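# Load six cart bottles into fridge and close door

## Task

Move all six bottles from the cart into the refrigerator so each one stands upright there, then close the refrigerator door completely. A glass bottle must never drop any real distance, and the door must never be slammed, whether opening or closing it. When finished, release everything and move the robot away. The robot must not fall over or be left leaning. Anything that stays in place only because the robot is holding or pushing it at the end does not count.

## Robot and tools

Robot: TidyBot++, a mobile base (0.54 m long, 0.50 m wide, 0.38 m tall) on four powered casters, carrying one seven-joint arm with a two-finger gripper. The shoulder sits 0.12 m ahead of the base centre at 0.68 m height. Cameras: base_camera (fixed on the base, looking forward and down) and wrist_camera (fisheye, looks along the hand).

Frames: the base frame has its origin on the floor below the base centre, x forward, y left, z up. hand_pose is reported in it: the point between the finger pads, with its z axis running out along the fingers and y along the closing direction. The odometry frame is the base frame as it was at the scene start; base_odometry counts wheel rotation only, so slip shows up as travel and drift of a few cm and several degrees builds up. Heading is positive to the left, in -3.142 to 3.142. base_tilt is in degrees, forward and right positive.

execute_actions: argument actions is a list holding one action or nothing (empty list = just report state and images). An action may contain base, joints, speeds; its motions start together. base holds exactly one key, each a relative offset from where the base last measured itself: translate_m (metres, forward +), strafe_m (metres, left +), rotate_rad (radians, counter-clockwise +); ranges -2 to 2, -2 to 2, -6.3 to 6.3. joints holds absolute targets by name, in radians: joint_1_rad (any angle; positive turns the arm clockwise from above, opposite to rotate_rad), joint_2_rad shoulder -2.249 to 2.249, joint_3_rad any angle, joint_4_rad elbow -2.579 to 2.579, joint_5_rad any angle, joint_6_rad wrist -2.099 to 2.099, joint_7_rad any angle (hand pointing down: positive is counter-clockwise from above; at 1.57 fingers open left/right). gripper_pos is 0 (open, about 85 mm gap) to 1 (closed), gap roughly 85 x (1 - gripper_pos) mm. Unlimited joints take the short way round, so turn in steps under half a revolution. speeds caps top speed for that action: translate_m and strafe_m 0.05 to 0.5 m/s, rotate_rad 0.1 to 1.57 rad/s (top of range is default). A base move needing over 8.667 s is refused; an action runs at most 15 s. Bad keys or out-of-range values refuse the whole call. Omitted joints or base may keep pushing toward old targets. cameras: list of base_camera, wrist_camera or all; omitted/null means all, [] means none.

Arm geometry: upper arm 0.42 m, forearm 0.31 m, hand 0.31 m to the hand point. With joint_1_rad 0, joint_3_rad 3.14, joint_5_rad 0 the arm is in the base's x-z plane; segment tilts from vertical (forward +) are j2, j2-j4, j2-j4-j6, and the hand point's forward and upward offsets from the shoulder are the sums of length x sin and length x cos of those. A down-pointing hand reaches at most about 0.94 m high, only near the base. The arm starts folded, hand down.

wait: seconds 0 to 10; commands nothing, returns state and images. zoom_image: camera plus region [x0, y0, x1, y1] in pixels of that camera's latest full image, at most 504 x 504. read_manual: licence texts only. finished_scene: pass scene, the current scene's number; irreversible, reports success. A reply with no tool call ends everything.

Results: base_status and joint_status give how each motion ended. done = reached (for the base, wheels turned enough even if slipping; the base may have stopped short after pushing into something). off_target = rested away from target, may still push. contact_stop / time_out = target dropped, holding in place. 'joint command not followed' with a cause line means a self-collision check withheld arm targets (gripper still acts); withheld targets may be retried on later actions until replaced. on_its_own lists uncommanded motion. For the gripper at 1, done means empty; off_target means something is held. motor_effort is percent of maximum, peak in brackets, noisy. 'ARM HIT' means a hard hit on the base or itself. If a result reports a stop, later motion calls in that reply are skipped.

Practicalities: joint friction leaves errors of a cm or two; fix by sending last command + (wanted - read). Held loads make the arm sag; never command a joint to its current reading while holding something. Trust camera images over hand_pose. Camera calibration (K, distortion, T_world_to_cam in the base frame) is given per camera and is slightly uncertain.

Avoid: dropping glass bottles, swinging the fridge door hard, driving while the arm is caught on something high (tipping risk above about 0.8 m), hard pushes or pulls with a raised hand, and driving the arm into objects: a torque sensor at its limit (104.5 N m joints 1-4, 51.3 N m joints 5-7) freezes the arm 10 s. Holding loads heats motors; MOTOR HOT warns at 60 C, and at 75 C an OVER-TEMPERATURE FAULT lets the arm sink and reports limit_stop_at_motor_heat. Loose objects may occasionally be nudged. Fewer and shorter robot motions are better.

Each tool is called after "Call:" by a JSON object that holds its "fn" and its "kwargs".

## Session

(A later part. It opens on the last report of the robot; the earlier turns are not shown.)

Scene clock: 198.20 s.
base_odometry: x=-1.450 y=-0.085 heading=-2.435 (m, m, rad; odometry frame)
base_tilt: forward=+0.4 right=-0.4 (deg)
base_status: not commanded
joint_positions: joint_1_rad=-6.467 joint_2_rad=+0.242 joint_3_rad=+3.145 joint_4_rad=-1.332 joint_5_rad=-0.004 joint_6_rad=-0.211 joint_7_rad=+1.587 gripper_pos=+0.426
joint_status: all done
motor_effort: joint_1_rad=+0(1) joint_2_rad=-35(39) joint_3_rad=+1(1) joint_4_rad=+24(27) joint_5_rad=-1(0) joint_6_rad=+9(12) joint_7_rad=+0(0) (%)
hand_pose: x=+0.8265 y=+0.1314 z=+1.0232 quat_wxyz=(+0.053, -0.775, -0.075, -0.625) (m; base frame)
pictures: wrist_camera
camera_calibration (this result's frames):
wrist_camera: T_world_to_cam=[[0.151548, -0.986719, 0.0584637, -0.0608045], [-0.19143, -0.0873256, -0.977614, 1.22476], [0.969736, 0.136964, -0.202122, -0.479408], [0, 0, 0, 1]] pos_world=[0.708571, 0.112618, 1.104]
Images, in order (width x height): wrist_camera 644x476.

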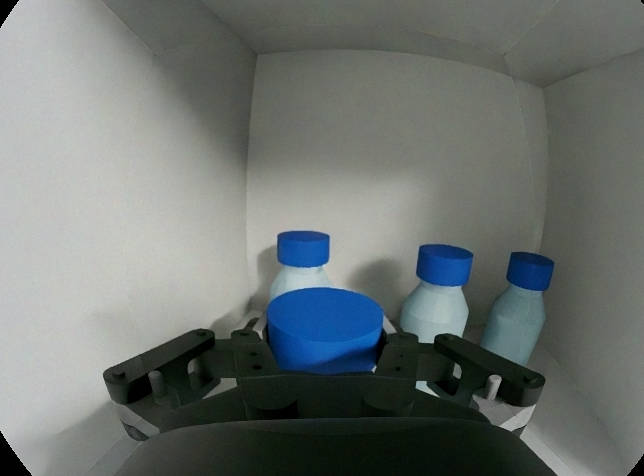

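Call:
{"fn": "execute_actions", "kwargs": {"actions": [{"joints":{"gripper_pos":0.17}}], "cameras": []}}

Call:
{"fn": "execute_actions", "kwargs": {"actions": [{"base":{"translate_m":-0.41}}], "cameras": ["wrist_camera"]}}

Call:
{"fn": "execute_actions", "kwargs": {"actions": [{"base":{"strafe_m":0.176},"speeds":{"strafe_m":0.08},"joints":{"joint_1_rad":1.59}}], "cameras": []}}

Call:
{"fn": "execute_actions", "kwargs": {"actions": [{"base":{"translate_m":-0.995},"joints":{"joint_2_rad":0.265,"joint_4_rad":-1.688,"joint_6_rad":0.198,"gripper_pos":0.2}}], "cameras": ["wrist_camera"]}}

Scene clock: 201.80 s.
base_odometry: x=-1.450 y=-0.085 heading=-2.435 (m, m, rad; odometry frame)
base_tilt: forward=+0.4 right=-0.4 (deg)
base_status: not commanded
joint_positions: joint_1_rad=-6.467 joint_2_rad=+0.233 joint_3_rad=+3.145 joint_4_rad=-1.332 joint_5_rad=-0.004 joint_6_rad=-0.207 joint_7_rad=+1.587 gripper_pos=+0.170
joint_status: all done
motor_effort: joint_1_rad=+1(0) joint_2_rad=-33(36) joint_3_rad=+1(1) joint_4_rad=+23(25) joint_5_rad=-1(1) joint_6_rad=+8(9) joint_7_rad=+0(0) (%)
hand_pose: x=+0.8236 y=+0.1308 z=+1.0310 quat_wxyz=(+0.054, -0.771, -0.075, -0.630) (m; base frame)
pictures: none
No camera images: the call's "cameras" was empty. Leave "cameras" out to get every camera's image.

Scene clock: 204.07 s.
base_odometry: x=-1.139 y=+0.182 heading=-2.435 (m, m, rad; odometry frame)
base_tilt: forward=+0.4 right=-0.4 (deg)
base_status: done
joint_positions: joint_1_rad=-6.470 joint_2_rad=+0.216 joint_3_rad=+3.145 joint_4_rad=-1.332 joint_5_rad=-0.004 joint_6_rad=-0.203 joint_7_rad=+1.587 gripper_pos=+0.170
joint_status: not commanded
motor_effort: joint_1_rad=+0(4) joint_2_rad=-32(38) joint_3_rad=+1(3) joint_4_rad=+22(24) joint_5_rad=-1(0) joint_6_rad=+8(8) joint_7_rad=+0(0) (%)
hand_pose: x=+0.8176 y=+0.1317 z=+1.0438 quat_wxyz=(+0.055, -0.764, -0.075, -0.638) (m; base frame)
pictures: wrist_camera
camera_calibration (this result's frames):
wrist_camera: T_world_to_cam=[[0.152235, -0.986666, 0.057568, -0.0599865], [-0.159106, -0.0819528, -0.983854, 1.2226], [0.975454, 0.140618, -0.169461, -0.505965], [0, 0, 0, 1]] pos_world=[0.697201, 0.112156, 1.12057]
Images, in order (width x height): wrist_camera 644x476.

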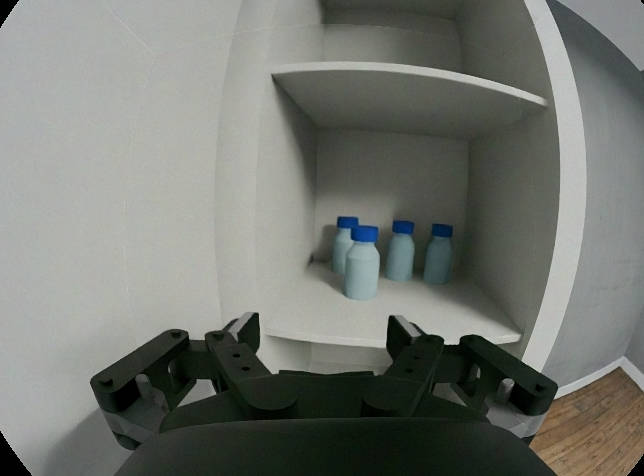

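Scene clock: 207.03 s.
base_odometry: x=-1.024 y=+0.048 heading=-2.435 (m, m, rad; odometry frame)
base_tilt: forward=+0.4 right=-0.4 (deg)
base_status: done
joint_positions: joint_1_rad=-4.705 joint_2_rad=+0.216 joint_3_rad=+3.151 joint_4_rad=-1.332 joint_5_rad=-0.004 joint_6_rad=-0.203 joint_7_rad=+1.587 gripper_pos=+0.170
joint_status: all done
motor_effort: joint_1_rad=+0(3) joint_2_rad=-33(35) joint_3_rad=+1(2) joint_4_rad=+23(24) joint_5_rad=-1(1) joint_6_rad=+8(9) joint_7_rad=+1(0) (%)
hand_pose: x=+0.1098 y=-0.7108 z=+1.0442 quat_wxyz=(-0.460, -0.542, +0.543, -0.446) (m; base frame)
pictures: none
No camera images: the call's "cameras" was empty. Leave "cameras" out to get every camera's image.

Scene clock: 210.40 s.
base_odometry: x=-0.267 y=+0.694 heading=-2.435 (m, m, rad; odometry frame)
base_tilt: forward=+0.3 right=-0.3 (deg)
base_status: done
joint_positions: joint_1_rad=-4.700 joint_2_rad=+0.260 joint_3_rad=+3.150 joint_4_rad=-1.681 joint_5_rad=-0.004 joint_6_rad=+0.172 joint_7_rad=+1.587 gripper_pos=+0.200
joint_status: all done
motor_effort: joint_1_rad=+0(5) joint_2_rad=-33(34) joint_3_rad=+1(4) joint_4_rad=+22(22) joint_5_rad=+0(0) joint_6_rad=+8(8) joint_7_rad=+0(0) (%)
hand_pose: x=+0.1059 y=-0.7065 z=+0.9132 quat_wxyz=(-0.456, -0.545, +0.549, -0.440) (m; base frame)
pictures: wrist_camera
camera_calibration (this result's frames):
wrist_camera: T_world_to_cam=[[-0.996863, 0.051802, 0.0598381, 0.0821974], [-0.0489735, 0.190201, -0.980523, 1.08974], [-0.0621743, -0.980378, -0.187067, -0.381963], [0, 0, 0, 1]] pos_world=[0.111559, -0.585995, 0.992141]
Images, in order (width x height): wrist_camera 644x476.

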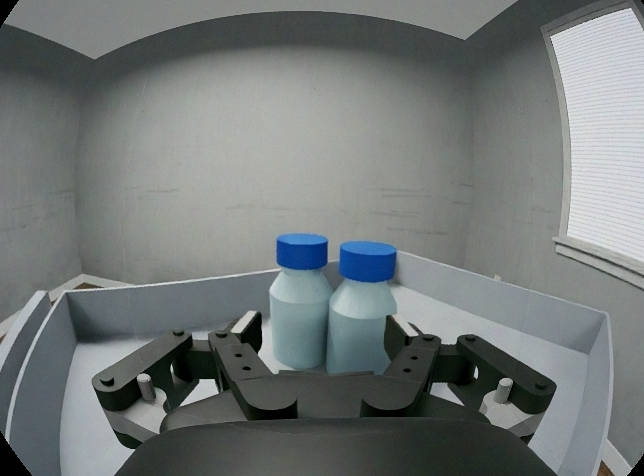

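Call:
{"fn": "execute_actions", "kwargs": {"actions": [{"base":{"translate_m":-0.048}}], "cameras": []}}

Call:
{"fn": "execute_actions", "kwargs": {"actions": [{"base":{"strafe_m":-0.10},"speeds":{"strafe_m":0.12}}], "cameras": ["wrist_camera"]}}

Scene clock: 213.33 s.
base_odometry: x=-0.230 y=+0.725 heading=-2.435 (m, m, rad; odometry frame)
base_tilt: forward=+0.4 right=-0.4 (deg)
base_status: done
joint_positions: joint_1_rad=-4.693 joint_2_rad=+0.260 joint_3_rad=+3.152 joint_4_rad=-1.681 joint_5_rad=-0.004 joint_6_rad=+0.172 joint_7_rad=+1.587 gripper_pos=+0.200
joint_status: not commanded
motor_effort: joint_1_rad=+1(3) joint_2_rad=-33(34) joint_3_rad=+1(1) joint_4_rad=+21(21) joint_5_rad=+0(1) joint_6_rad=+8(8) joint_7_rad=+0(1) (%)
hand_pose: x=+0.1005 y=-0.7064 z=+0.9133 quat_wxyz=(-0.458, -0.543, +0.551, -0.438) (m; base frame)
pictures: none
No camera images: the call's "cameras" was empty. Leave "cameras" out to get every camera's image.

Scene clock: 214.77 s.
base_odometry: x=-0.295 y=+0.801 heading=-2.435 (m, m, rad; odometry frame)
base_tilt: forward=+0.3 right=-0.4 (deg)
base_status: done
joint_positions: joint_1_rad=-4.693 joint_2_rad=+0.262 joint_3_rad=+3.152 joint_4_rad=-1.681 joint_5_rad=-0.004 joint_6_rad=+0.173 joint_7_rad=+1.587 gripper_pos=+0.200
joint_status: not commanded
motor_effort: joint_1_rad=+0(1) joint_2_rad=-34(36) joint_3_rad=+1(2) joint_4_rad=+22(23) joint_5_rad=-1(1) joint_6_rad=+8(9) joint_7_rad=+0(1) (%)
hand_pose: x=+0.1005 y=-0.7069 z=+0.9121 quat_wxyz=(-0.458, -0.543, +0.551, -0.438) (m; base frame)
pictures: wrist_camera
camera_calibration (this result's frames):
wrist_camera: T_world_to_cam=[[-0.996406, 0.0595632, 0.0602204, 0.0819319], [-0.0478202, 0.191233, -0.980379, 1.08899], [-0.0699106, -0.979736, -0.187697, -0.381133], [0, 0, 0, 1]] pos_world=[0.107068, -0.58654, 0.991151]
Images, in order (width x height): wrist_camera 644x476.

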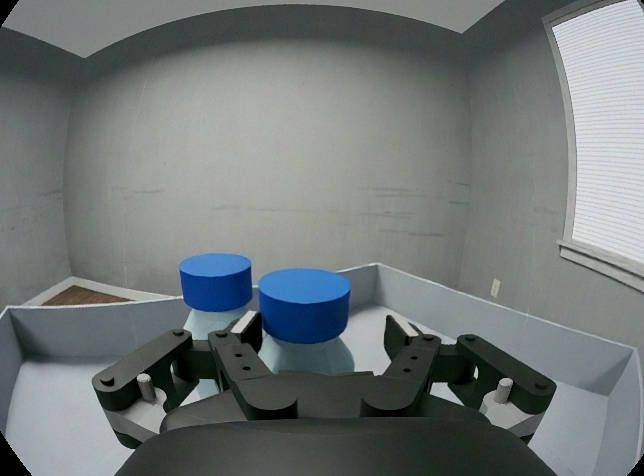

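Call:
{"fn": "execute_actions", "kwargs": {"actions": [{"base":{"translate_m":0.009}}], "cameras": []}}

Call:
{"fn": "execute_actions", "kwargs": {"actions": [{"base":{"strafe_m":-0.037},"speeds":{"strafe_m":0.06}}], "cameras": ["wrist_camera"]}}

Scene clock: 216.90 s.
base_odometry: x=-0.302 y=+0.796 heading=-2.436 (m, m, rad; odometry frame)
base_tilt: forward=+0.4 right=-0.3 (deg)
base_status: done
joint_positions: joint_1_rad=-4.694 joint_2_rad=+0.262 joint_3_rad=+3.151 joint_4_rad=-1.681 joint_5_rad=-0.004 joint_6_rad=+0.173 joint_7_rad=+1.587 gripper_pos=+0.200
joint_status: not commanded
motor_effort: joint_1_rad=+1(4) joint_2_rad=-33(34) joint_3_rad=+2(3) joint_4_rad=+22(22) joint_5_rad=+0(1) joint_6_rad=+8(8) joint_7_rad=+0(0) (%)
hand_pose: x=+0.1014 y=-0.7069 z=+0.9122 quat_wxyz=(-0.457, -0.543, +0.551, -0.438) (m; base frame)
pictures: none
No camera images: the call's "cameras" was empty. Leave "cameras" out to get every camera's image.

Scene clock: 218.00 s.
base_odometry: x=-0.326 y=+0.824 heading=-2.435 (m, m, rad; odometry frame)
base_tilt: forward=+0.4 right=-0.4 (deg)
base_status: done
joint_positions: joint_1_rad=-4.694 joint_2_rad=+0.263 joint_3_rad=+3.151 joint_4_rad=-1.681 joint_5_rad=-0.004 joint_6_rad=+0.174 joint_7_rad=+1.587 gripper_pos=+0.200
joint_status: not commanded
motor_effort: joint_1_rad=+1(1) joint_2_rad=-33(35) joint_3_rad=+1(0) joint_4_rad=+20(22) joint_5_rad=-1(0) joint_6_rad=+8(8) joint_7_rad=+0(0) (%)
hand_pose: x=+0.1013 y=-0.7071 z=+0.9116 quat_wxyz=(-0.457, -0.543, +0.551, -0.438) (m; base frame)
pictures: wrist_camera
camera_calibration (this result's frames):
wrist_camera: T_world_to_cam=[[-0.996494, 0.0582311, 0.0600668, 0.0820568], [-0.0478888, 0.191682, -0.980288, 1.08883], [-0.068597, -0.979728, -0.188221, -0.381022], [0, 0, 0, 1]] pos_world=[0.107775, -0.586784, 0.990718]
Images, in order (width x height): wrist_camera 644x476.

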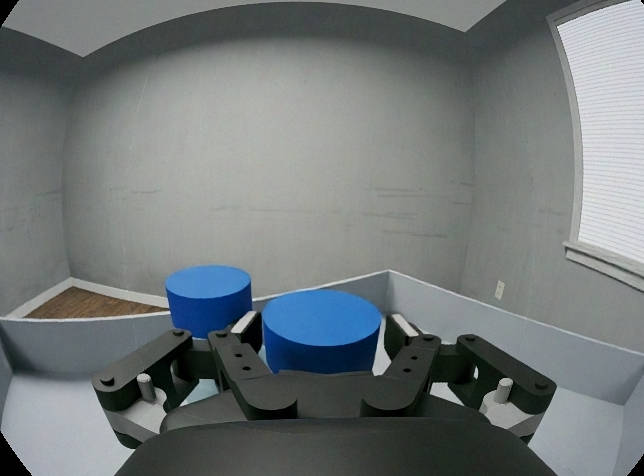

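Call:
{"fn": "execute_actions", "kwargs": {"actions": [{"joints":{"gripper_pos":1}}], "cameras": []}}

Call:
{"fn": "execute_actions", "kwargs": {"actions": [{"joints":{"joint_2_rad":0.22,"joint_4_rad":-1.15,"joint_6_rad":-0.3}}], "cameras": ["wrist_camera"]}}

Call:
{"fn": "execute_actions", "kwargs": {"actions": [{"base":{"translate_m":1.1},"joints":{"joint_1_rad":0.02}}]}}

Scene clock: 221.87 s.
base_odometry: x=-0.326 y=+0.824 heading=-2.435 (m, m, rad; odometry frame)
base_tilt: forward=+0.4 right=-0.4 (deg)
base_status: not commanded
joint_positions: joint_1_rad=-4.694 joint_2_rad=+0.263 joint_3_rad=+3.151 joint_4_rad=-1.681 joint_5_rad=-0.004 joint_6_rad=+0.174 joint_7_rad=+1.587 gripper_pos=+0.424
joint_status: gripper_pos off_target (ended at +0.424, target +1.000)
motor_effort: joint_1_rad=+1(1) joint_2_rad=-32(33) joint_3_rad=+1(3) joint_4_rad=+21(21) joint_5_rad=-1(1) joint_6_rad=+8(8) joint_7_rad=+0(1) (%)
hand_pose: x=+0.1013 y=-0.7072 z=+0.9117 quat_wxyz=(-0.457, -0.543, +0.551, -0.438) (m; base frame)
pictures: none
No camera images: the call's "cameras" was empty. Leave "cameras" out to get every camera's image.

Scene clock: 223.67 s.
base_odometry: x=-0.326 y=+0.824 heading=-2.435 (m, m, rad; odometry frame)
base_tilt: forward=+0.3 right=-0.3 (deg)
base_status: not commanded
joint_positions: joint_1_rad=-4.694 joint_2_rad=+0.253 joint_3_rad=+3.151 joint_4_rad=-1.182 joint_5_rad=-0.004 joint_6_rad=-0.297 joint_7_rad=+1.587 gripper_pos=+0.424
joint_status: all done
motor_effort: joint_1_rad=+0(1) joint_2_rad=-39(42) joint_3_rad=+1(0) joint_4_rad=+26(27) joint_5_rad=-1(1) joint_6_rad=+12(13) joint_7_rad=+0(0) (%)
hand_pose: x=+0.1019 y=-0.7241 z=+1.0814 quat_wxyz=(-0.467, -0.535, +0.542, -0.449) (m; base frame)
pictures: wrist_camera
camera_calibration (this result's frames):
wrist_camera: T_world_to_cam=[[-0.996574, 0.0584051, 0.058551, 0.0751544], [-0.0489526, 0.154032, -0.986852, 1.23843], [-0.066656, -0.986338, -0.150646, -0.411312], [0, 0, 0, 1]] pos_world=[0.108105, -0.600842, 1.15579]
Images, in order (width x height): wrist_camera 644x476.

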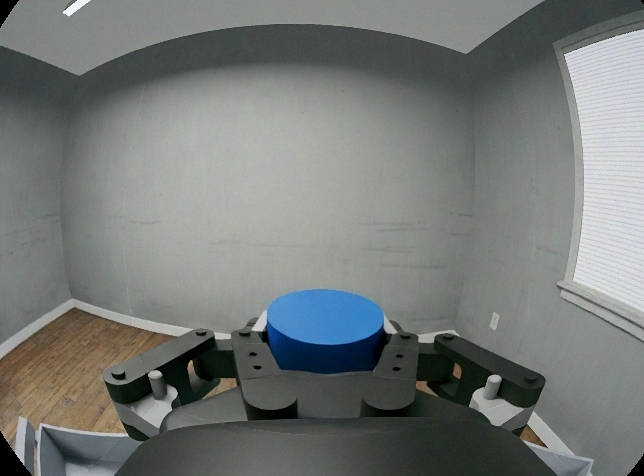

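Scene clock: 227.23 s.
base_odometry: x=-1.164 y=+0.110 heading=-2.436 (m, m, rad; odometry frame)
base_tilt: forward=+0.3 right=-0.3 (deg)
base_status: done
joint_positions: joint_1_rad=-6.255 joint_2_rad=+0.255 joint_3_rad=+3.148 joint_4_rad=-1.182 joint_5_rad=-0.004 joint_6_rad=-0.300 joint_7_rad=+1.587 gripper_pos=+0.424
joint_status: all done
motor_effort: joint_1_rad=+0(5) joint_2_rad=-38(43) joint_3_rad=+1(3) joint_4_rad=+27(27) joint_5_rad=+0(1) joint_6_rad=+12(12) joint_7_rad=+0(0) (%)
hand_pose: x=+0.8435 y=-0.0228 z=+1.0792 quat_wxyz=(-0.015, -0.763, +0.008, -0.646) (m; base frame)
pictures: base_camera, wrist_camera
camera_calibration (this result's frames):
wrist_camera: T_world_to_cam=[[-0.0656011, -0.996158, 0.058018, -0.0353925], [-0.159108, -0.0469569, -0.986144, 1.25213], [0.985079, -0.0739233, -0.155416, -0.531611], [0, 0, 0, 1]] pos_world=[0.72058, -0.0157588, 1.15421]
Images, in order (width x height): base_camera 644x364, wrist_camera 644x476.

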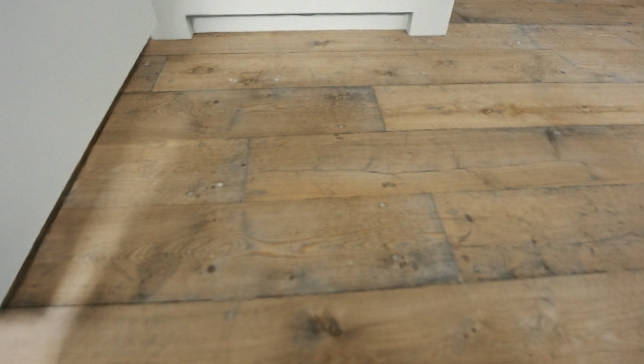

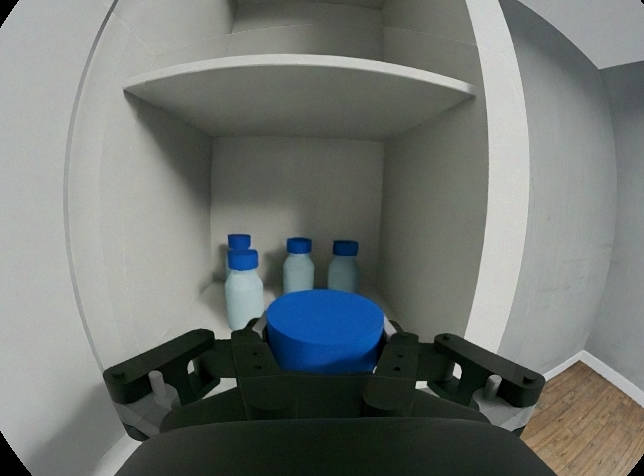

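Call:
{"fn": "execute_actions", "kwargs": {"actions": [{"base":{"translate_m":0.33},"speeds":{"translate_m":0.35},"joints":{"joint_1_rad":-0.025,"joint_4_rad":-1.21,"joint_6_rad":-0.24}}], "cameras": ["wrist_camera"]}}

Call:
{"fn": "execute_actions", "kwargs": {"actions": [{"joints":{"joint_4_rad":-1.34,"joint_6_rad":-0.18}}], "cameras": ["wrist_camera"]}}

Scene clock: 232.03 s.
base_odometry: x=-1.415 y=-0.104 heading=-2.436 (m, m, rad; odometry frame)
base_tilt: forward=+0.4 right=-0.3 (deg)
base_status: done
joint_positions: joint_1_rad=-6.297 joint_2_rad=+0.250 joint_3_rad=+3.148 joint_4_rad=-1.227 joint_5_rad=-0.004 joint_6_rad=-0.286 joint_7_rad=+1.587 gripper_pos=+0.424
joint_status: all done
motor_effort: joint_1_rad=+0(2) joint_2_rad=-39(42) joint_3_rad=+1(1) joint_4_rad=+26(29) joint_5_rad=+0(1) joint_6_rad=+11(13) joint_7_rad=+0(0) (%)
hand_pose: x=+0.8415 y=+0.0080 z=+1.0600 quat_wxyz=(-0.001, -0.771, -0.009, -0.636) (m; base frame)
pictures: wrist_camera
camera_calibration (this result's frames):
wrist_camera: T_world_to_cam=[[-0.0216694, -0.998042, 0.0586681, -0.0413441], [-0.18176, -0.0537711, -0.981872, 1.24891], [0.983104, -0.0319401, -0.180239, -0.502757], [0, 0, 0, 1]] pos_world=[0.72037, 0.00983416, 1.13808]
Images, in order (width x height): wrist_camera 644x476.

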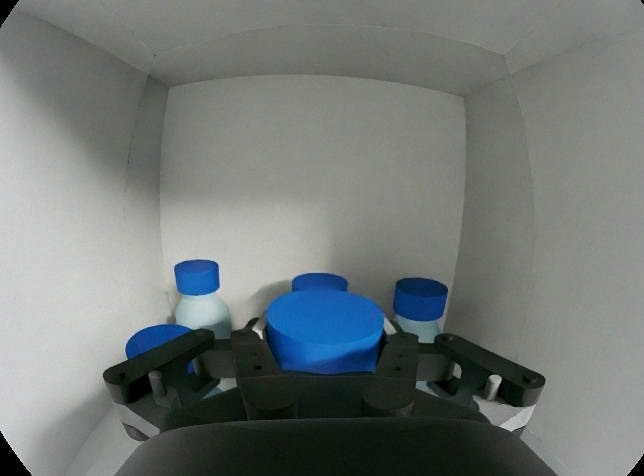

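Scene clock: 233.03 s.
base_odometry: x=-1.415 y=-0.104 heading=-2.436 (m, m, rad; odometry frame)
base_tilt: forward=+0.4 right=-0.4 (deg)
base_status: not commanded
joint_positions: joint_1_rad=-6.297 joint_2_rad=+0.242 joint_3_rad=+3.148 joint_4_rad=-1.332 joint_5_rad=-0.004 joint_6_rad=-0.210 joint_7_rad=+1.587 gripper_pos=+0.424
joint_status: all done
motor_effort: joint_1_rad=+0(1) joint_2_rad=-35(40) joint_3_rad=+1(1) joint_4_rad=+24(28) joint_5_rad=-1(1) joint_6_rad=+9(11) joint_7_rad=-1(0) (%)
hand_pose: x=+0.8384 y=+0.0078 z=+1.0238 quat_wxyz=(-0.002, -0.778, -0.008, -0.628) (m; base frame)
pictures: wrist_camera
camera_calibration (this result's frames):
wrist_camera: T_world_to_cam=[[-0.0207874, -0.998028, 0.0592244, -0.0408025], [-0.202698, -0.0537999, -0.977762, 1.2261], [0.979021, -0.0323299, -0.20118, -0.481316], [0, 0, 0, 1]] pos_world=[0.718898, 0.00968106, 1.10442]
Images, in order (width x height): wrist_camera 644x476.

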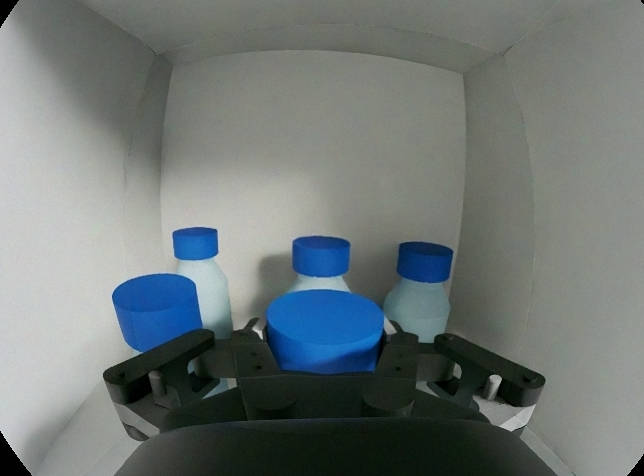

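Call:
{"fn": "execute_actions", "kwargs": {"actions": [{"joints":{"gripper_pos":0.22}}], "cameras": []}}

Call:
{"fn": "execute_actions", "kwargs": {"actions": [{"base":{"translate_m":-0.4}}], "cameras": ["wrist_camera"]}}

Call:
{"fn": "execute_actions", "kwargs": {"actions": [{"base":{"strafe_m":0.11},"speeds":{"strafe_m":0.08},"joints":{"joint_1_rad":1.59}}], "cameras": []}}

Call:
{"fn": "execute_actions", "kwargs": {"actions": [{"base":{"translate_m":-0.965},"joints":{"joint_2_rad":0.265,"joint_4_rad":-1.688,"joint_6_rad":0.198,"gripper_pos":0.1}}], "cameras": ["wrist_camera"]}}

Scene clock: 237.97 s.
base_odometry: x=-1.415 y=-0.104 heading=-2.436 (m, m, rad; odometry frame)
base_tilt: forward=+0.4 right=-0.4 (deg)
base_status: not commanded
joint_positions: joint_1_rad=-6.297 joint_2_rad=+0.233 joint_3_rad=+3.148 joint_4_rad=-1.332 joint_5_rad=-0.004 joint_6_rad=-0.207 joint_7_rad=+1.587 gripper_pos=+0.220
joint_status: all done
motor_effort: joint_1_rad=+0(1) joint_2_rad=-33(36) joint_3_rad=+1(1) joint_4_rad=+22(24) joint_5_rad=-1(1) joint_6_rad=+8(9) joint_7_rad=+0(0) (%)
hand_pose: x=+0.8357 y=+0.0077 z=+1.0306 quat_wxyz=(-0.002, -0.775, -0.008, -0.632) (m; base frame)
pictures: none
No camera images: the call's "cameras" was empty. Leave "cameras" out to get every camera's image.

Scene clock: 240.23 s.
base_odometry: x=-1.110 y=+0.156 heading=-2.435 (m, m, rad; odometry frame)
base_tilt: forward=+0.3 right=-0.4 (deg)
base_status: done
joint_positions: joint_1_rad=-6.298 joint_2_rad=+0.216 joint_3_rad=+3.148 joint_4_rad=-1.332 joint_5_rad=-0.004 joint_6_rad=-0.203 joint_7_rad=+1.587 gripper_pos=+0.220
joint_status: not commanded
motor_effort: joint_1_rad=+0(2) joint_2_rad=-32(38) joint_3_rad=+1(3) joint_4_rad=+22(23) joint_5_rad=-1(1) joint_6_rad=+8(9) joint_7_rad=+0(0) (%)
hand_pose: x=+0.8296 y=+0.0081 z=+1.0442 quat_wxyz=(-0.001, -0.768, -0.009, -0.641) (m; base frame)
pictures: wrist_camera
camera_calibration (this result's frames):
wrist_camera: T_world_to_cam=[[-0.0220953, -0.998061, 0.0581854, -0.0396697], [-0.17053, -0.0535843, -0.983894, 1.22404], [0.985105, -0.0316617, -0.169015, -0.507298], [0, 0, 0, 1]] pos_world=[0.707599, 0.00993446, 1.12089]
Images, in order (width x height): wrist_camera 644x476.

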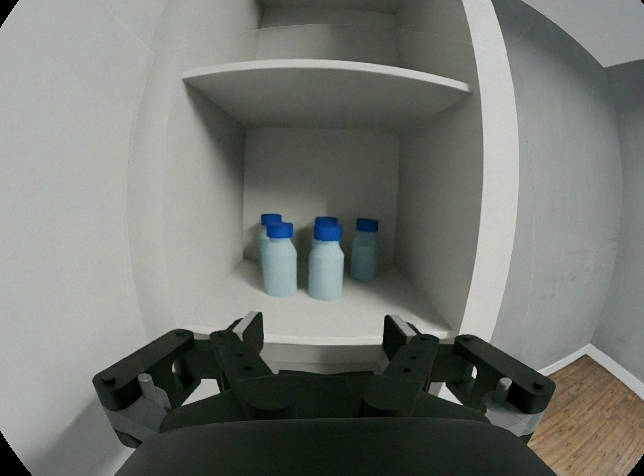

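Scene clock: 243.07 s.
base_odometry: x=-1.039 y=+0.072 heading=-2.435 (m, m, rad; odometry frame)
base_tilt: forward=+0.3 right=-0.4 (deg)
base_status: done
joint_positions: joint_1_rad=-4.705 joint_2_rad=+0.217 joint_3_rad=+3.149 joint_4_rad=-1.332 joint_5_rad=-0.004 joint_6_rad=-0.203 joint_7_rad=+1.587 gripper_pos=+0.220
joint_status: all done
motor_effort: joint_1_rad=+0(3) joint_2_rad=-32(36) joint_3_rad=+1(2) joint_4_rad=+22(23) joint_5_rad=+0(1) joint_6_rad=+8(8) joint_7_rad=+0(0) (%)
hand_pose: x=+0.1107 y=-0.7110 z=+1.0436 quat_wxyz=(-0.459, -0.543, +0.543, -0.447) (m; base frame)
pictures: none
No camera images: the call's "cameras" was empty. Leave "cameras" out to get every camera's image.

Scene clock: 246.37 s.
base_odometry: x=-0.304 y=+0.698 heading=-2.436 (m, m, rad; odometry frame)
base_tilt: forward=+0.4 right=-0.4 (deg)
base_status: done
joint_positions: joint_1_rad=-4.700 joint_2_rad=+0.260 joint_3_rad=+3.149 joint_4_rad=-1.681 joint_5_rad=-0.004 joint_6_rad=+0.172 joint_7_rad=+1.587 gripper_pos=+0.100
joint_status: all done
motor_effort: joint_1_rad=+0(5) joint_2_rad=-33(36) joint_3_rad=+0(4) joint_4_rad=+21(22) joint_5_rad=+0(0) joint_6_rad=+8(9) joint_7_rad=+1(0) (%)
hand_pose: x=+0.1067 y=-0.7065 z=+0.9133 quat_wxyz=(-0.456, -0.545, +0.549, -0.440) (m; base frame)
pictures: wrist_camera
camera_calibration (this result's frames):
wrist_camera: T_world_to_cam=[[-0.996941, 0.0506639, 0.059518, 0.082425], [-0.0488822, 0.190042, -0.980558, 1.08975], [-0.0609898, -0.980468, -0.186984, -0.382163], [0, 0, 0, 1]] pos_world=[0.112134, -0.585972, 0.992198]
Images, in order (width x height): wrist_camera 644x476.

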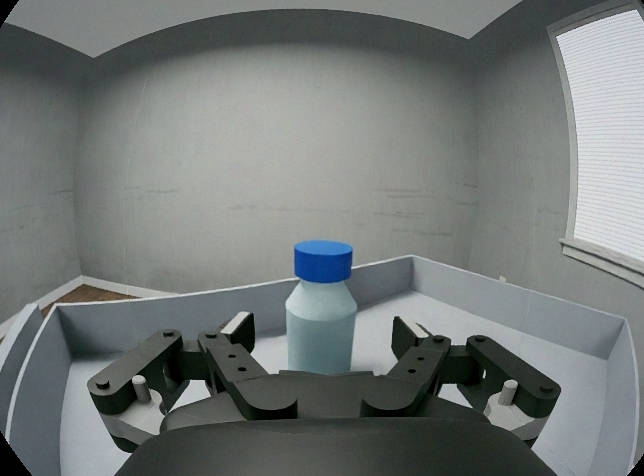

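Call:
{"fn": "execute_actions", "kwargs": {"actions": [{"base":{"strafe_m":-0.13},"speeds":{"strafe_m":0.12}}], "cameras": ["wrist_camera"]}}

Call:
{"fn": "execute_actions", "kwargs": {"actions": [{"joints":{"gripper_pos":1}}], "cameras": ["wrist_camera"]}}

Scene clock: 249.83 s.
base_odometry: x=-0.389 y=+0.797 heading=-2.436 (m, m, rad; odometry frame)
base_tilt: forward=+0.4 right=-0.4 (deg)
base_status: done
joint_positions: joint_1_rad=-4.700 joint_2_rad=+0.264 joint_3_rad=+3.149 joint_4_rad=-1.681 joint_5_rad=-0.004 joint_6_rad=+0.174 joint_7_rad=+1.587 gripper_pos=+0.100
joint_status: not commanded
motor_effort: joint_1_rad=+0(1) joint_2_rad=-33(36) joint_3_rad=+1(1) joint_4_rad=+20(23) joint_5_rad=+0(1) joint_6_rad=+8(9) joint_7_rad=+0(0) (%)
hand_pose: x=+0.1065 y=-0.7073 z=+0.9112 quat_wxyz=(-0.455, -0.546, +0.549, -0.440) (m; base frame)
pictures: wrist_camera
camera_calibration (this result's frames):
wrist_camera: T_world_to_cam=[[-0.996931, 0.050752, 0.0596047, 0.0824184], [-0.0488335, 0.191925, -0.980194, 1.08891], [-0.0611864, -0.980096, -0.188858, -0.381389], [0, 0, 0, 1]] pos_world=[0.112005, -0.58697, 0.990401]
Images, in order (width x height): wrist_camera 644x476.

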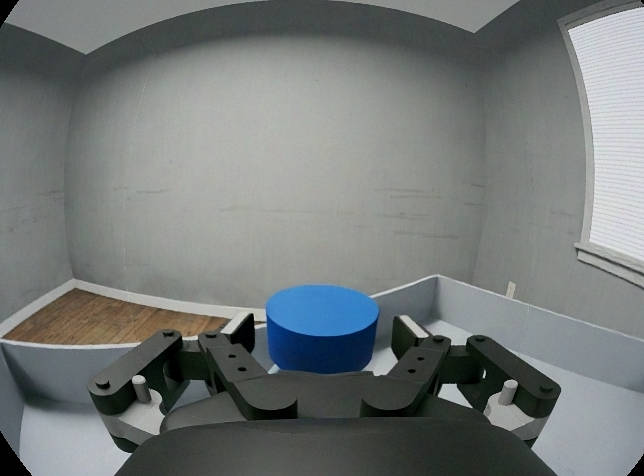

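Scene clock: 250.87 s.
base_odometry: x=-0.389 y=+0.797 heading=-2.436 (m, m, rad; odometry frame)
base_tilt: forward=+0.3 right=-0.4 (deg)
base_status: not commanded
joint_positions: joint_1_rad=-4.700 joint_2_rad=+0.264 joint_3_rad=+3.149 joint_4_rad=-1.681 joint_5_rad=-0.004 joint_6_rad=+0.174 joint_7_rad=+1.587 gripper_pos=+0.430
joint_status: gripper_pos off_target (ended at +0.430, target +1.000)
motor_effort: joint_1_rad=+0(2) joint_2_rad=-32(34) joint_3_rad=+1(2) joint_4_rad=+21(21) joint_5_rad=-1(1) joint_6_rad=+8(8) joint_7_rad=+0(1) (%)
hand_pose: x=+0.1065 y=-0.7073 z=+0.9114 quat_wxyz=(-0.455, -0.545, +0.549, -0.440) (m; base frame)
pictures: wrist_camera
camera_calibration (this result's frames):
wrist_camera: T_world_to_cam=[[-0.996931, 0.0507737, 0.0595944, 0.0824371], [-0.0488407, 0.191581, -0.980261, 1.08884], [-0.0611886, -0.980163, -0.188513, -0.381751], [0, 0, 0, 1]] pos_world=[0.112005, -0.586964, 0.990466]
Images, in order (width x height): wrist_camera 644x476.

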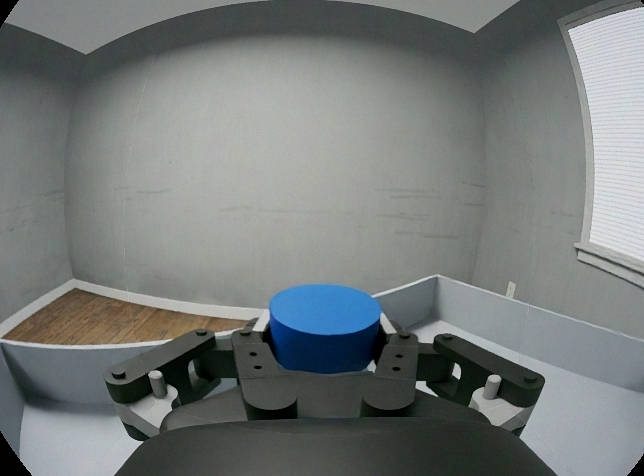

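Call:
{"fn": "execute_actions", "kwargs": {"actions": [{"joints":{"joint_2_rad":0.22,"joint_4_rad":-1.15,"joint_6_rad":-0.3}}], "cameras": ["wrist_camera"]}}

Call:
{"fn": "execute_actions", "kwargs": {"actions": [{"base":{"translate_m":1.035},"joints":{"joint_1_rad":0.08}}]}}

Scene clock: 256.67 s.
base_odometry: x=-0.389 y=+0.797 heading=-2.436 (m, m, rad; odometry frame)
base_tilt: forward=+0.4 right=-0.3 (deg)
base_status: not commanded
joint_positions: joint_1_rad=-4.700 joint_2_rad=+0.255 joint_3_rad=+3.149 joint_4_rad=-1.184 joint_5_rad=-0.004 joint_6_rad=-0.298 joint_7_rad=+1.587 gripper_pos=+0.430
joint_status: all done
motor_effort: joint_1_rad=+0(1) joint_2_rad=-40(44) joint_3_rad=+0(1) joint_4_rad=+28(28) joint_5_rad=+0(1) joint_6_rad=+12(13) joint_7_rad=+0(0) (%)
hand_pose: x=+0.1071 y=-0.7247 z=+1.0787 quat_wxyz=(-0.464, -0.538, +0.541, -0.449) (m; base frame)
pictures: wrist_camera
camera_calibration (this result's frames):
wrist_camera: T_world_to_cam=[[-0.997015, 0.0506674, 0.0582495, 0.0753077], [-0.0495545, 0.158556, -0.986106, 1.2387], [-0.0591992, -0.986049, -0.155572, -0.407201], [0, 0, 0, 1]] pos_world=[0.11236, -0.60174, 1.15376]
Images, in order (width x height): wrist_camera 644x476.

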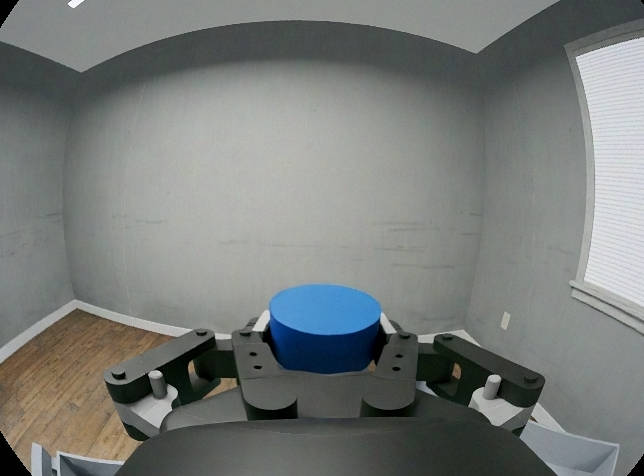

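Scene clock: 260.10 s.
base_odometry: x=-1.177 y=+0.126 heading=-2.436 (m, m, rad; odometry frame)
base_tilt: forward=+0.3 right=-0.4 (deg)
base_status: done
joint_positions: joint_1_rad=-6.196 joint_2_rad=+0.257 joint_3_rad=+3.148 joint_4_rad=-1.184 joint_5_rad=-0.005 joint_6_rad=-0.302 joint_7_rad=+1.587 gripper_pos=+0.430
joint_status: all done
motor_effort: joint_1_rad=+0(6) joint_2_rad=-39(45) joint_3_rad=+0(3) joint_4_rad=+26(29) joint_5_rad=+0(2) joint_6_rad=+12(12) joint_7_rad=+0(0) (%)
hand_pose: x=+0.8415 y=-0.0654 z=+1.0763 quat_wxyz=(-0.034, -0.765, +0.030, -0.643) (m; base frame)
pictures: base_camera, wrist_camera
camera_calibration (this result's frames):
wrist_camera: T_world_to_cam=[[-0.123555, -0.990658, 0.0577061, -0.0282314], [-0.16692, -0.0365752, -0.985292, 1.25331], [0.978198, -0.13137, -0.160842, -0.525436], [0, 0, 0, 1]] pos_world=[0.719694, -0.0511544, 1.15199]
Images, in order (width x height): base_camera 644x364, wrist_camera 644x476.

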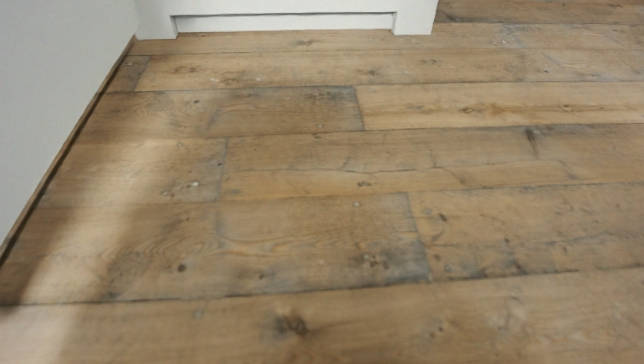

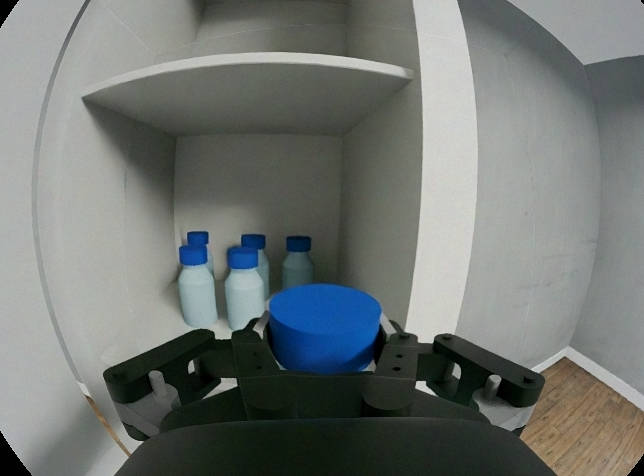

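Call:
{"fn": "execute_actions", "kwargs": {"actions": [{"base":{"translate_m":0.33},"speeds":{"translate_m":0.3},"joints":{"joint_4_rad":-1.20,"joint_6_rad":-0.24}}], "cameras": ["wrist_camera"]}}

Call:
{"fn": "execute_actions", "kwargs": {"actions": [{"joints":{"joint_4_rad":-1.34,"joint_6_rad":-0.18}}], "cameras": ["wrist_camera"]}}

Scene clock: 264.20 s.
base_odometry: x=-1.428 y=-0.088 heading=-2.437 (m, m, rad; odometry frame)
base_tilt: forward=+0.4 right=-0.4 (deg)
base_status: done
joint_positions: joint_1_rad=-6.196 joint_2_rad=+0.253 joint_3_rad=+3.148 joint_4_rad=-1.218 joint_5_rad=-0.005 joint_6_rad=-0.288 joint_7_rad=+1.587 gripper_pos=+0.430
joint_status: all done
motor_effort: joint_1_rad=+1(2) joint_2_rad=-40(43) joint_3_rad=+1(0) joint_4_rad=+28(29) joint_5_rad=+0(1) joint_6_rad=+12(11) joint_7_rad=+0(0) (%)
hand_pose: x=+0.8400 y=-0.0653 z=+1.0624 quat_wxyz=(-0.034, -0.770, +0.031, -0.637) (m; base frame)
pictures: wrist_camera
camera_calibration (this result's frames):
wrist_camera: T_world_to_cam=[[-0.122709, -0.990737, 0.0581642, -0.0287344], [-0.18294, -0.0350223, -0.9825, 1.24992], [0.975436, -0.131202, -0.176948, -0.506692], [0, 0, 0, 1]] pos_world=[0.719381, -0.0511722, 1.14006]
Images, in order (width x height): wrist_camera 644x476.

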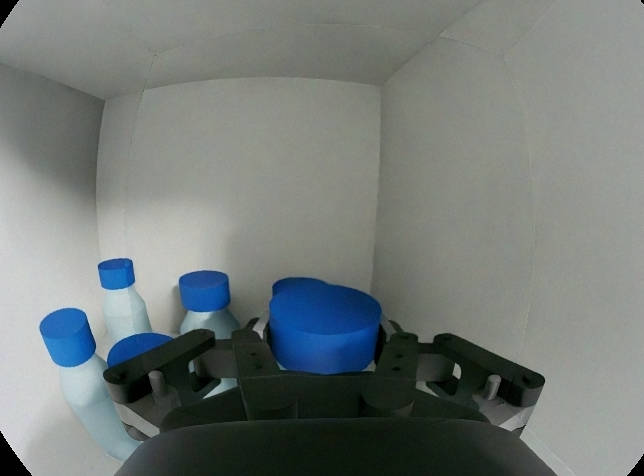

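Scene clock: 265.23 s.
base_odometry: x=-1.428 y=-0.088 heading=-2.437 (m, m, rad; odometry frame)
base_tilt: forward=+0.4 right=-0.4 (deg)
base_status: not commanded
joint_positions: joint_1_rad=-6.196 joint_2_rad=+0.243 joint_3_rad=+3.148 joint_4_rad=-1.331 joint_5_rad=-0.005 joint_6_rad=-0.210 joint_7_rad=+1.587 gripper_pos=+0.430
joint_status: all done
motor_effort: joint_1_rad=+0(1) joint_2_rad=-35(41) joint_3_rad=+1(1) joint_4_rad=+24(27) joint_5_rad=-1(1) joint_6_rad=+8(12) joint_7_rad=+0(0) (%)
hand_pose: x=+0.8359 y=-0.0651 z=+1.0234 quat_wxyz=(-0.033, -0.778, +0.031, -0.627) (m; base frame)
pictures: wrist_camera
camera_calibration (this result's frames):
wrist_camera: T_world_to_cam=[[-0.121679, -0.990826, 0.0588122, -0.0283229], [-0.207343, -0.0325716, -0.977726, 1.22653], [0.970671, -0.131163, -0.201478, -0.480482], [0, 0, 0, 1]] pos_world=[0.717257, -0.0511348, 1.10407]
Images, in order (width x height): wrist_camera 644x476.

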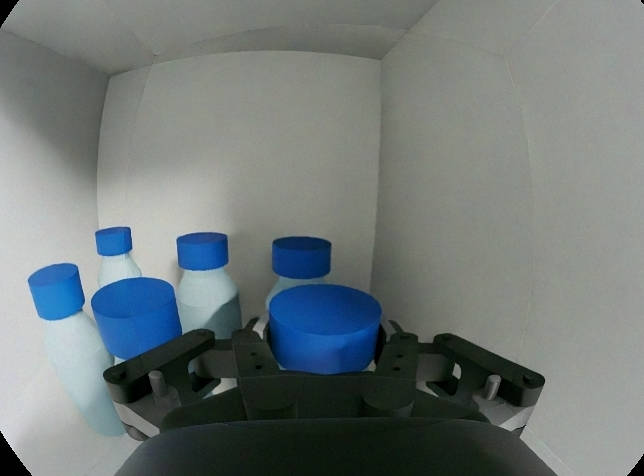

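Call:
{"fn": "execute_actions", "kwargs": {"actions": [{"joints":{"gripper_pos":0.2}}], "cameras": []}}

Call:
{"fn": "execute_actions", "kwargs": {"actions": [{"base":{"translate_m":-0.92}}], "cameras": ["wrist_camera"]}}

Call:
{"fn": "execute_actions", "kwargs": {"actions": [{"base":{"strafe_m":0.56},"joints":{"joint_1_rad":0,"joint_2_rad":0.7,"joint_4_rad":-1.688,"joint_6_rad":0.82,"gripper_pos":1}}]}}

Scene clock: 270.67 s.
base_odometry: x=-1.428 y=-0.088 heading=-2.437 (m, m, rad; odometry frame)
base_tilt: forward=+0.4 right=-0.4 (deg)
base_status: not commanded
joint_positions: joint_1_rad=-6.196 joint_2_rad=+0.233 joint_3_rad=+3.148 joint_4_rad=-1.331 joint_5_rad=-0.005 joint_6_rad=-0.207 joint_7_rad=+1.587 gripper_pos=+0.200
joint_status: all done
motor_effort: joint_1_rad=+1(0) joint_2_rad=-33(36) joint_3_rad=+1(1) joint_4_rad=+23(24) joint_5_rad=-1(1) joint_6_rad=+8(9) joint_7_rad=+0(0) (%)
hand_pose: x=+0.8327 y=-0.0648 z=+1.0312 quat_wxyz=(-0.033, -0.774, +0.031, -0.632) (m; base frame)
pictures: none
No camera images: the call's "cameras" was empty. Leave "cameras" out to get every camera's image.

Scene clock: 274.00 s.
base_odometry: x=-0.728 y=+0.509 heading=-2.436 (m, m, rad; odometry frame)
base_tilt: forward=+0.3 right=-0.4 (deg)
base_status: done
joint_positions: joint_1_rad=-6.196 joint_2_rad=+0.221 joint_3_rad=+3.148 joint_4_rad=-1.332 joint_5_rad=-0.005 joint_6_rad=-0.203 joint_7_rad=+1.587 gripper_pos=+0.200
joint_status: not commanded
motor_effort: joint_1_rad=+0(2) joint_2_rad=-32(38) joint_3_rad=+1(2) joint_4_rad=+21(23) joint_5_rad=+0(0) joint_6_rad=+8(9) joint_7_rad=+0(0) (%)
hand_pose: x=+0.8286 y=-0.0645 z=+1.0410 quat_wxyz=(-0.034, -0.769, +0.031, -0.638) (m; base frame)
pictures: wrist_camera
camera_calibration (this result's frames):
wrist_camera: T_world_to_cam=[[-0.123445, -0.990659, 0.0579297, -0.027251], [-0.179366, -0.0351404, -0.983155, 1.22456], [0.976007, -0.131756, -0.173352, -0.503508], [0, 0, 0, 1]] pos_world=[0.707707, -0.0503052, 1.11822]
Images, in order (width x height): wrist_camera 644x476.

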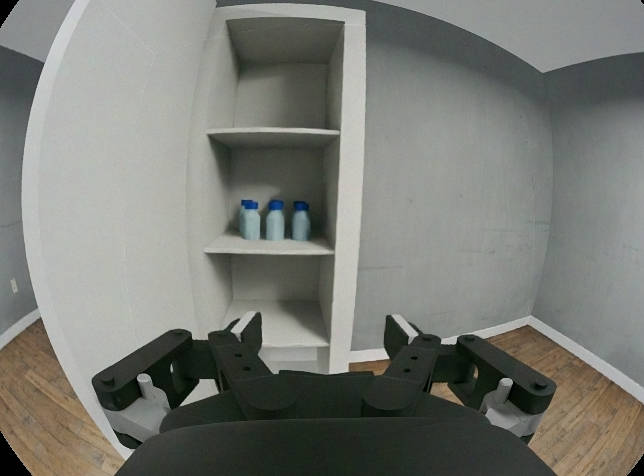

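Scene clock: 277.00 s.
base_odometry: x=-0.365 y=+0.082 heading=-2.436 (m, m, rad; odometry frame)
base_tilt: forward=+0.4 right=-0.4 (deg)
base_status: done
joint_positions: joint_1_rad=-6.281 joint_2_rad=+0.699 joint_3_rad=+3.149 joint_4_rad=-1.682 joint_5_rad=-0.044 joint_6_rad=+0.800 joint_7_rad=+1.587 gripper_pos=+0.999
joint_status: all done
motor_effort: joint_1_rad=+0(37) joint_2_rad=-44(51) joint_3_rad=+1(24) joint_4_rad=+17(26) joint_5_rad=+0(21) joint_6_rad=+8(10) joint_7_rad=+0(0) (%)
hand_pose: x=+0.9175 y=-0.0142 z=+0.7723 quat_wxyz=(-0.010, -0.711, +0.017, -0.703) (m; base frame)
pictures: base_camera, wrist_camera
camera_calibration (this result's frames):
wrist_camera: T_world_to_cam=[[-0.0801282, -0.996352, 0.0293464, 0.0313573], [-0.00465501, -0.0290667, -0.999567, 0.830628], [0.996774, -0.08023, -0.00230898, -0.780617], [0, 0, 0, 1]] pos_world=[0.784478, -0.0072424, 0.827545]
Images, in order (width x height): base_camera 644x364, wrist_camera 644x476.

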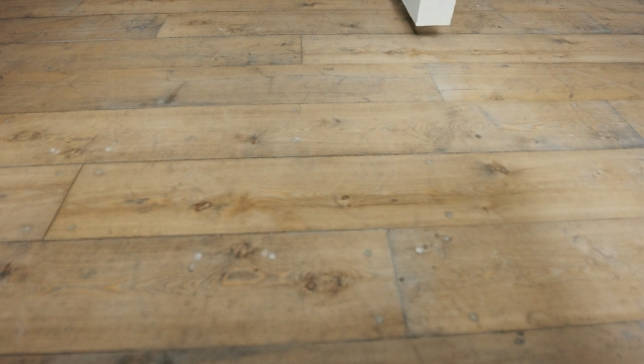

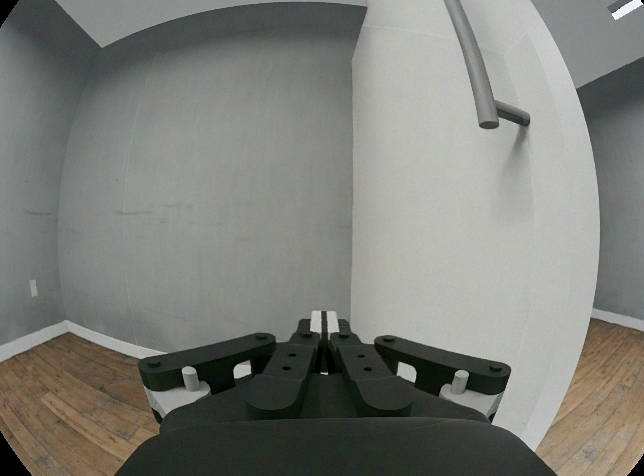

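Call:
{"fn": "execute_actions", "kwargs": {"actions": [{"base":{"translate_m":0.2},"joints":{"joint_5_rad":0.02}}], "cameras": []}}

Call:
{"fn": "execute_actions", "kwargs": {"actions": [{"base":{"strafe_m":-0.3},"speeds":{"strafe_m":0.08}}]}}

Scene clock: 280.27 s.
base_odometry: x=-0.517 y=-0.047 heading=-2.436 (m, m, rad; odometry frame)
base_tilt: forward=+0.4 right=-0.4 (deg)
base_status: done
joint_positions: joint_1_rad=-6.281 joint_2_rad=+0.700 joint_3_rad=+3.149 joint_4_rad=-1.683 joint_5_rad=-0.005 joint_6_rad=+0.800 joint_7_rad=+1.587 gripper_pos=+0.999
joint_status: all done
motor_effort: joint_1_rad=+1(2) joint_2_rad=-43(48) joint_3_rad=+0(1) joint_4_rad=+17(19) joint_5_rad=+0(1) joint_6_rad=+8(9) joint_7_rad=+0(0) (%)
hand_pose: x=+0.9177 y=-0.0053 z=+0.7715 quat_wxyz=(-0.010, -0.711, -0.002, -0.703) (m; base frame)
pictures: none
No camera images: the call's "cameras" was empty. Leave "cameras" out to get every camera's image.

Scene clock: 284.53 s.
base_odometry: x=-0.712 y=+0.181 heading=-2.436 (m, m, rad; odometry frame)
base_tilt: forward=+0.4 right=-0.4 (deg)
base_status: done
joint_positions: joint_1_rad=-6.287 joint_2_rad=+0.700 joint_3_rad=+3.144 joint_4_rad=-1.683 joint_5_rad=+0.000 joint_6_rad=+0.800 joint_7_rad=+1.587 gripper_pos=+0.999
joint_status: not commanded
motor_effort: joint_1_rad=+1(5) joint_2_rad=-44(45) joint_3_rad=+0(4) joint_4_rad=+17(18) joint_5_rad=-1(2) joint_6_rad=+8(9) joint_7_rad=+0(1) (%)
hand_pose: x=+0.9177 y=+0.0031 z=+0.7715 quat_wxyz=(-0.006, -0.711, -0.007, -0.703) (m; base frame)
pictures: base_camera, wrist_camera
camera_calibration (this result's frames):
wrist_camera: T_world_to_cam=[[-0.0384823, -0.997647, 0.0567339, -0.0106882], [-0.00424711, -0.0566122, -0.998387, 0.82913], [0.99925, -0.0386612, -0.00205855, -0.782036], [0, 0, 0, 1]] pos_world=[0.78456, 0.00604133, 0.82679]
Images, in order (width x height): base_camera 644x364, wrist_camera 644x476.

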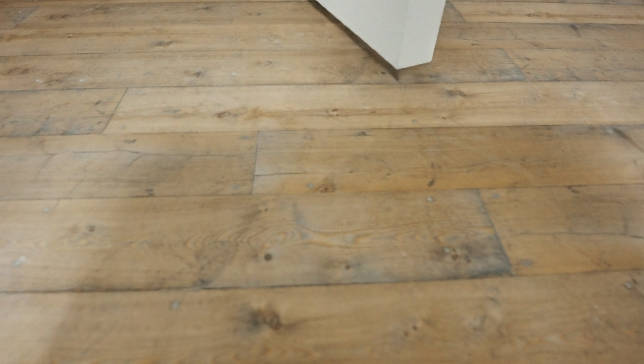

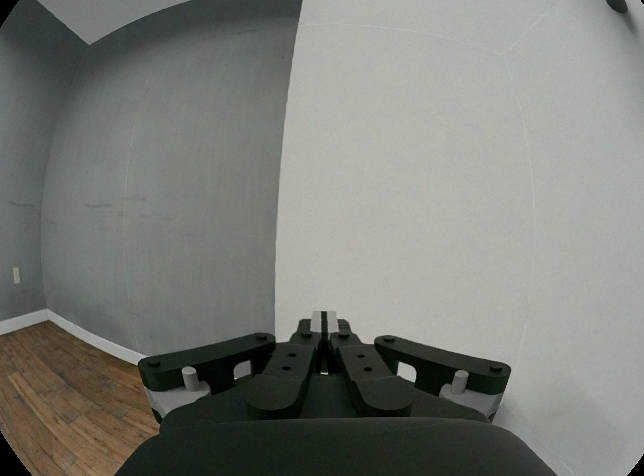

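Call:
{"fn": "execute_actions", "kwargs": {"actions": [{"base":{"strafe_m":-0.27},"speeds":{"strafe_m":0.08}}]}}

Call:
{"fn": "execute_actions", "kwargs": {"actions": [{"base":{"translate_m":0.25},"speeds":{"translate_m":0.06}}]}}

Scene clock: 289.50 s.
base_odometry: x=-0.887 y=+0.386 heading=-2.436 (m, m, rad; odometry frame)
base_tilt: forward=+0.4 right=-0.3 (deg)
base_status: done
joint_positions: joint_1_rad=-6.285 joint_2_rad=+0.700 joint_3_rad=+3.145 joint_4_rad=-1.683 joint_5_rad=+0.000 joint_6_rad=+0.800 joint_7_rad=+1.587 gripper_pos=+0.999
joint_status: not commanded
motor_effort: joint_1_rad=+0(5) joint_2_rad=-44(46) joint_3_rad=+0(1) joint_4_rad=+17(19) joint_5_rad=-1(1) joint_6_rad=+8(8) joint_7_rad=+0(0) (%)
hand_pose: x=+0.9177 y=+0.0007 z=+0.7715 quat_wxyz=(-0.007, -0.711, -0.006, -0.703) (m; base frame)
pictures: base_camera, wrist_camera
camera_calibration (this result's frames):
wrist_camera: T_world_to_cam=[[-0.0415459, -0.997508, 0.0570313, -0.010526], [-0.00442036, -0.0568965, -0.99837, 0.829136], [0.999127, -0.0417303, -0.00204552, -0.782035], [0, 0, 0, 1]] pos_world=[0.78458, 0.00404058, 0.826785]
Images, in order (width x height): base_camera 644x364, wrist_camera 644x476.

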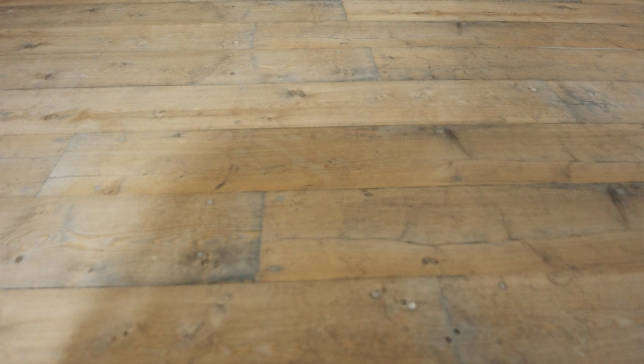

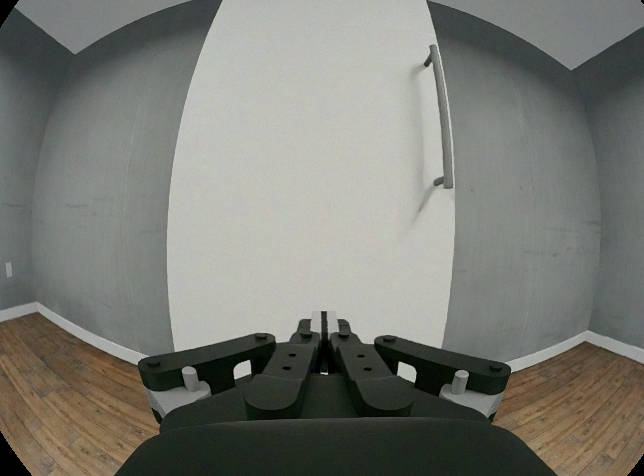

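Scene clock: 294.17 s.
base_odometry: x=-1.078 y=+0.224 heading=-2.436 (m, m, rad; odometry frame)
base_tilt: forward=+0.4 right=-0.4 (deg)
base_status: done
joint_positions: joint_1_rad=-6.285 joint_2_rad=+0.700 joint_3_rad=+3.145 joint_4_rad=-1.683 joint_5_rad=+0.000 joint_6_rad=+0.800 joint_7_rad=+1.587 gripper_pos=+0.999
joint_status: not commanded
motor_effort: joint_1_rad=+1(1) joint_2_rad=-44(46) joint_3_rad=+0(0) joint_4_rad=+17(20) joint_5_rad=-1(1) joint_6_rad=+8(9) joint_7_rad=+0(0) (%)
hand_pose: x=+0.9175 y=+0.0007 z=+0.7719 quat_wxyz=(-0.007, -0.711, -0.006, -0.703) (m; base frame)
pictures: base_camera, wrist_camera
camera_calibration (this result's frames):
wrist_camera: T_world_to_cam=[[-0.0415737, -0.997508, 0.0570102, -0.0105111], [-0.00394351, -0.0568953, -0.998372, 0.829066], [0.999128, -0.0417309, -0.00156833, -0.782272], [0, 0, 0, 1]] pos_world=[0.784422, 0.0040402, 0.827089]
Images, in order (width x height): base_camera 644x364, wrist_camera 644x476.

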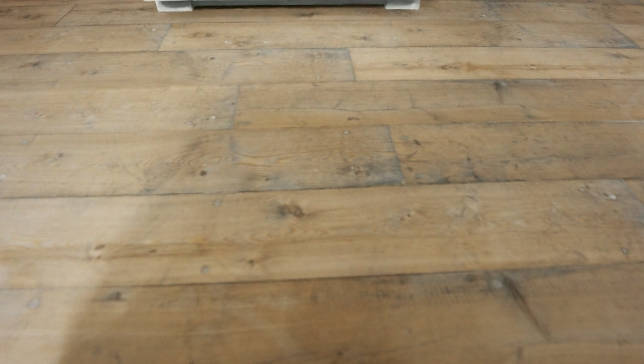

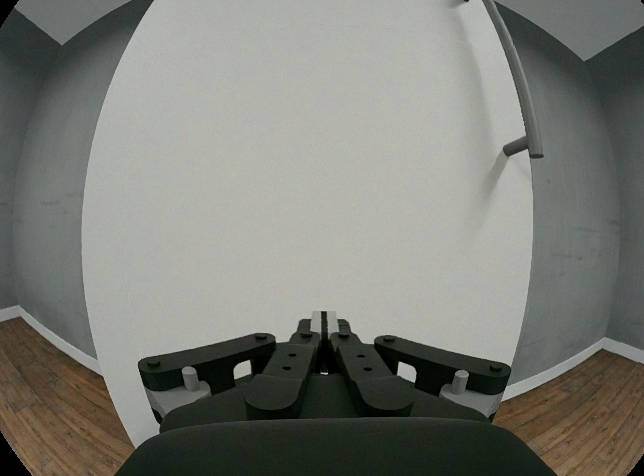

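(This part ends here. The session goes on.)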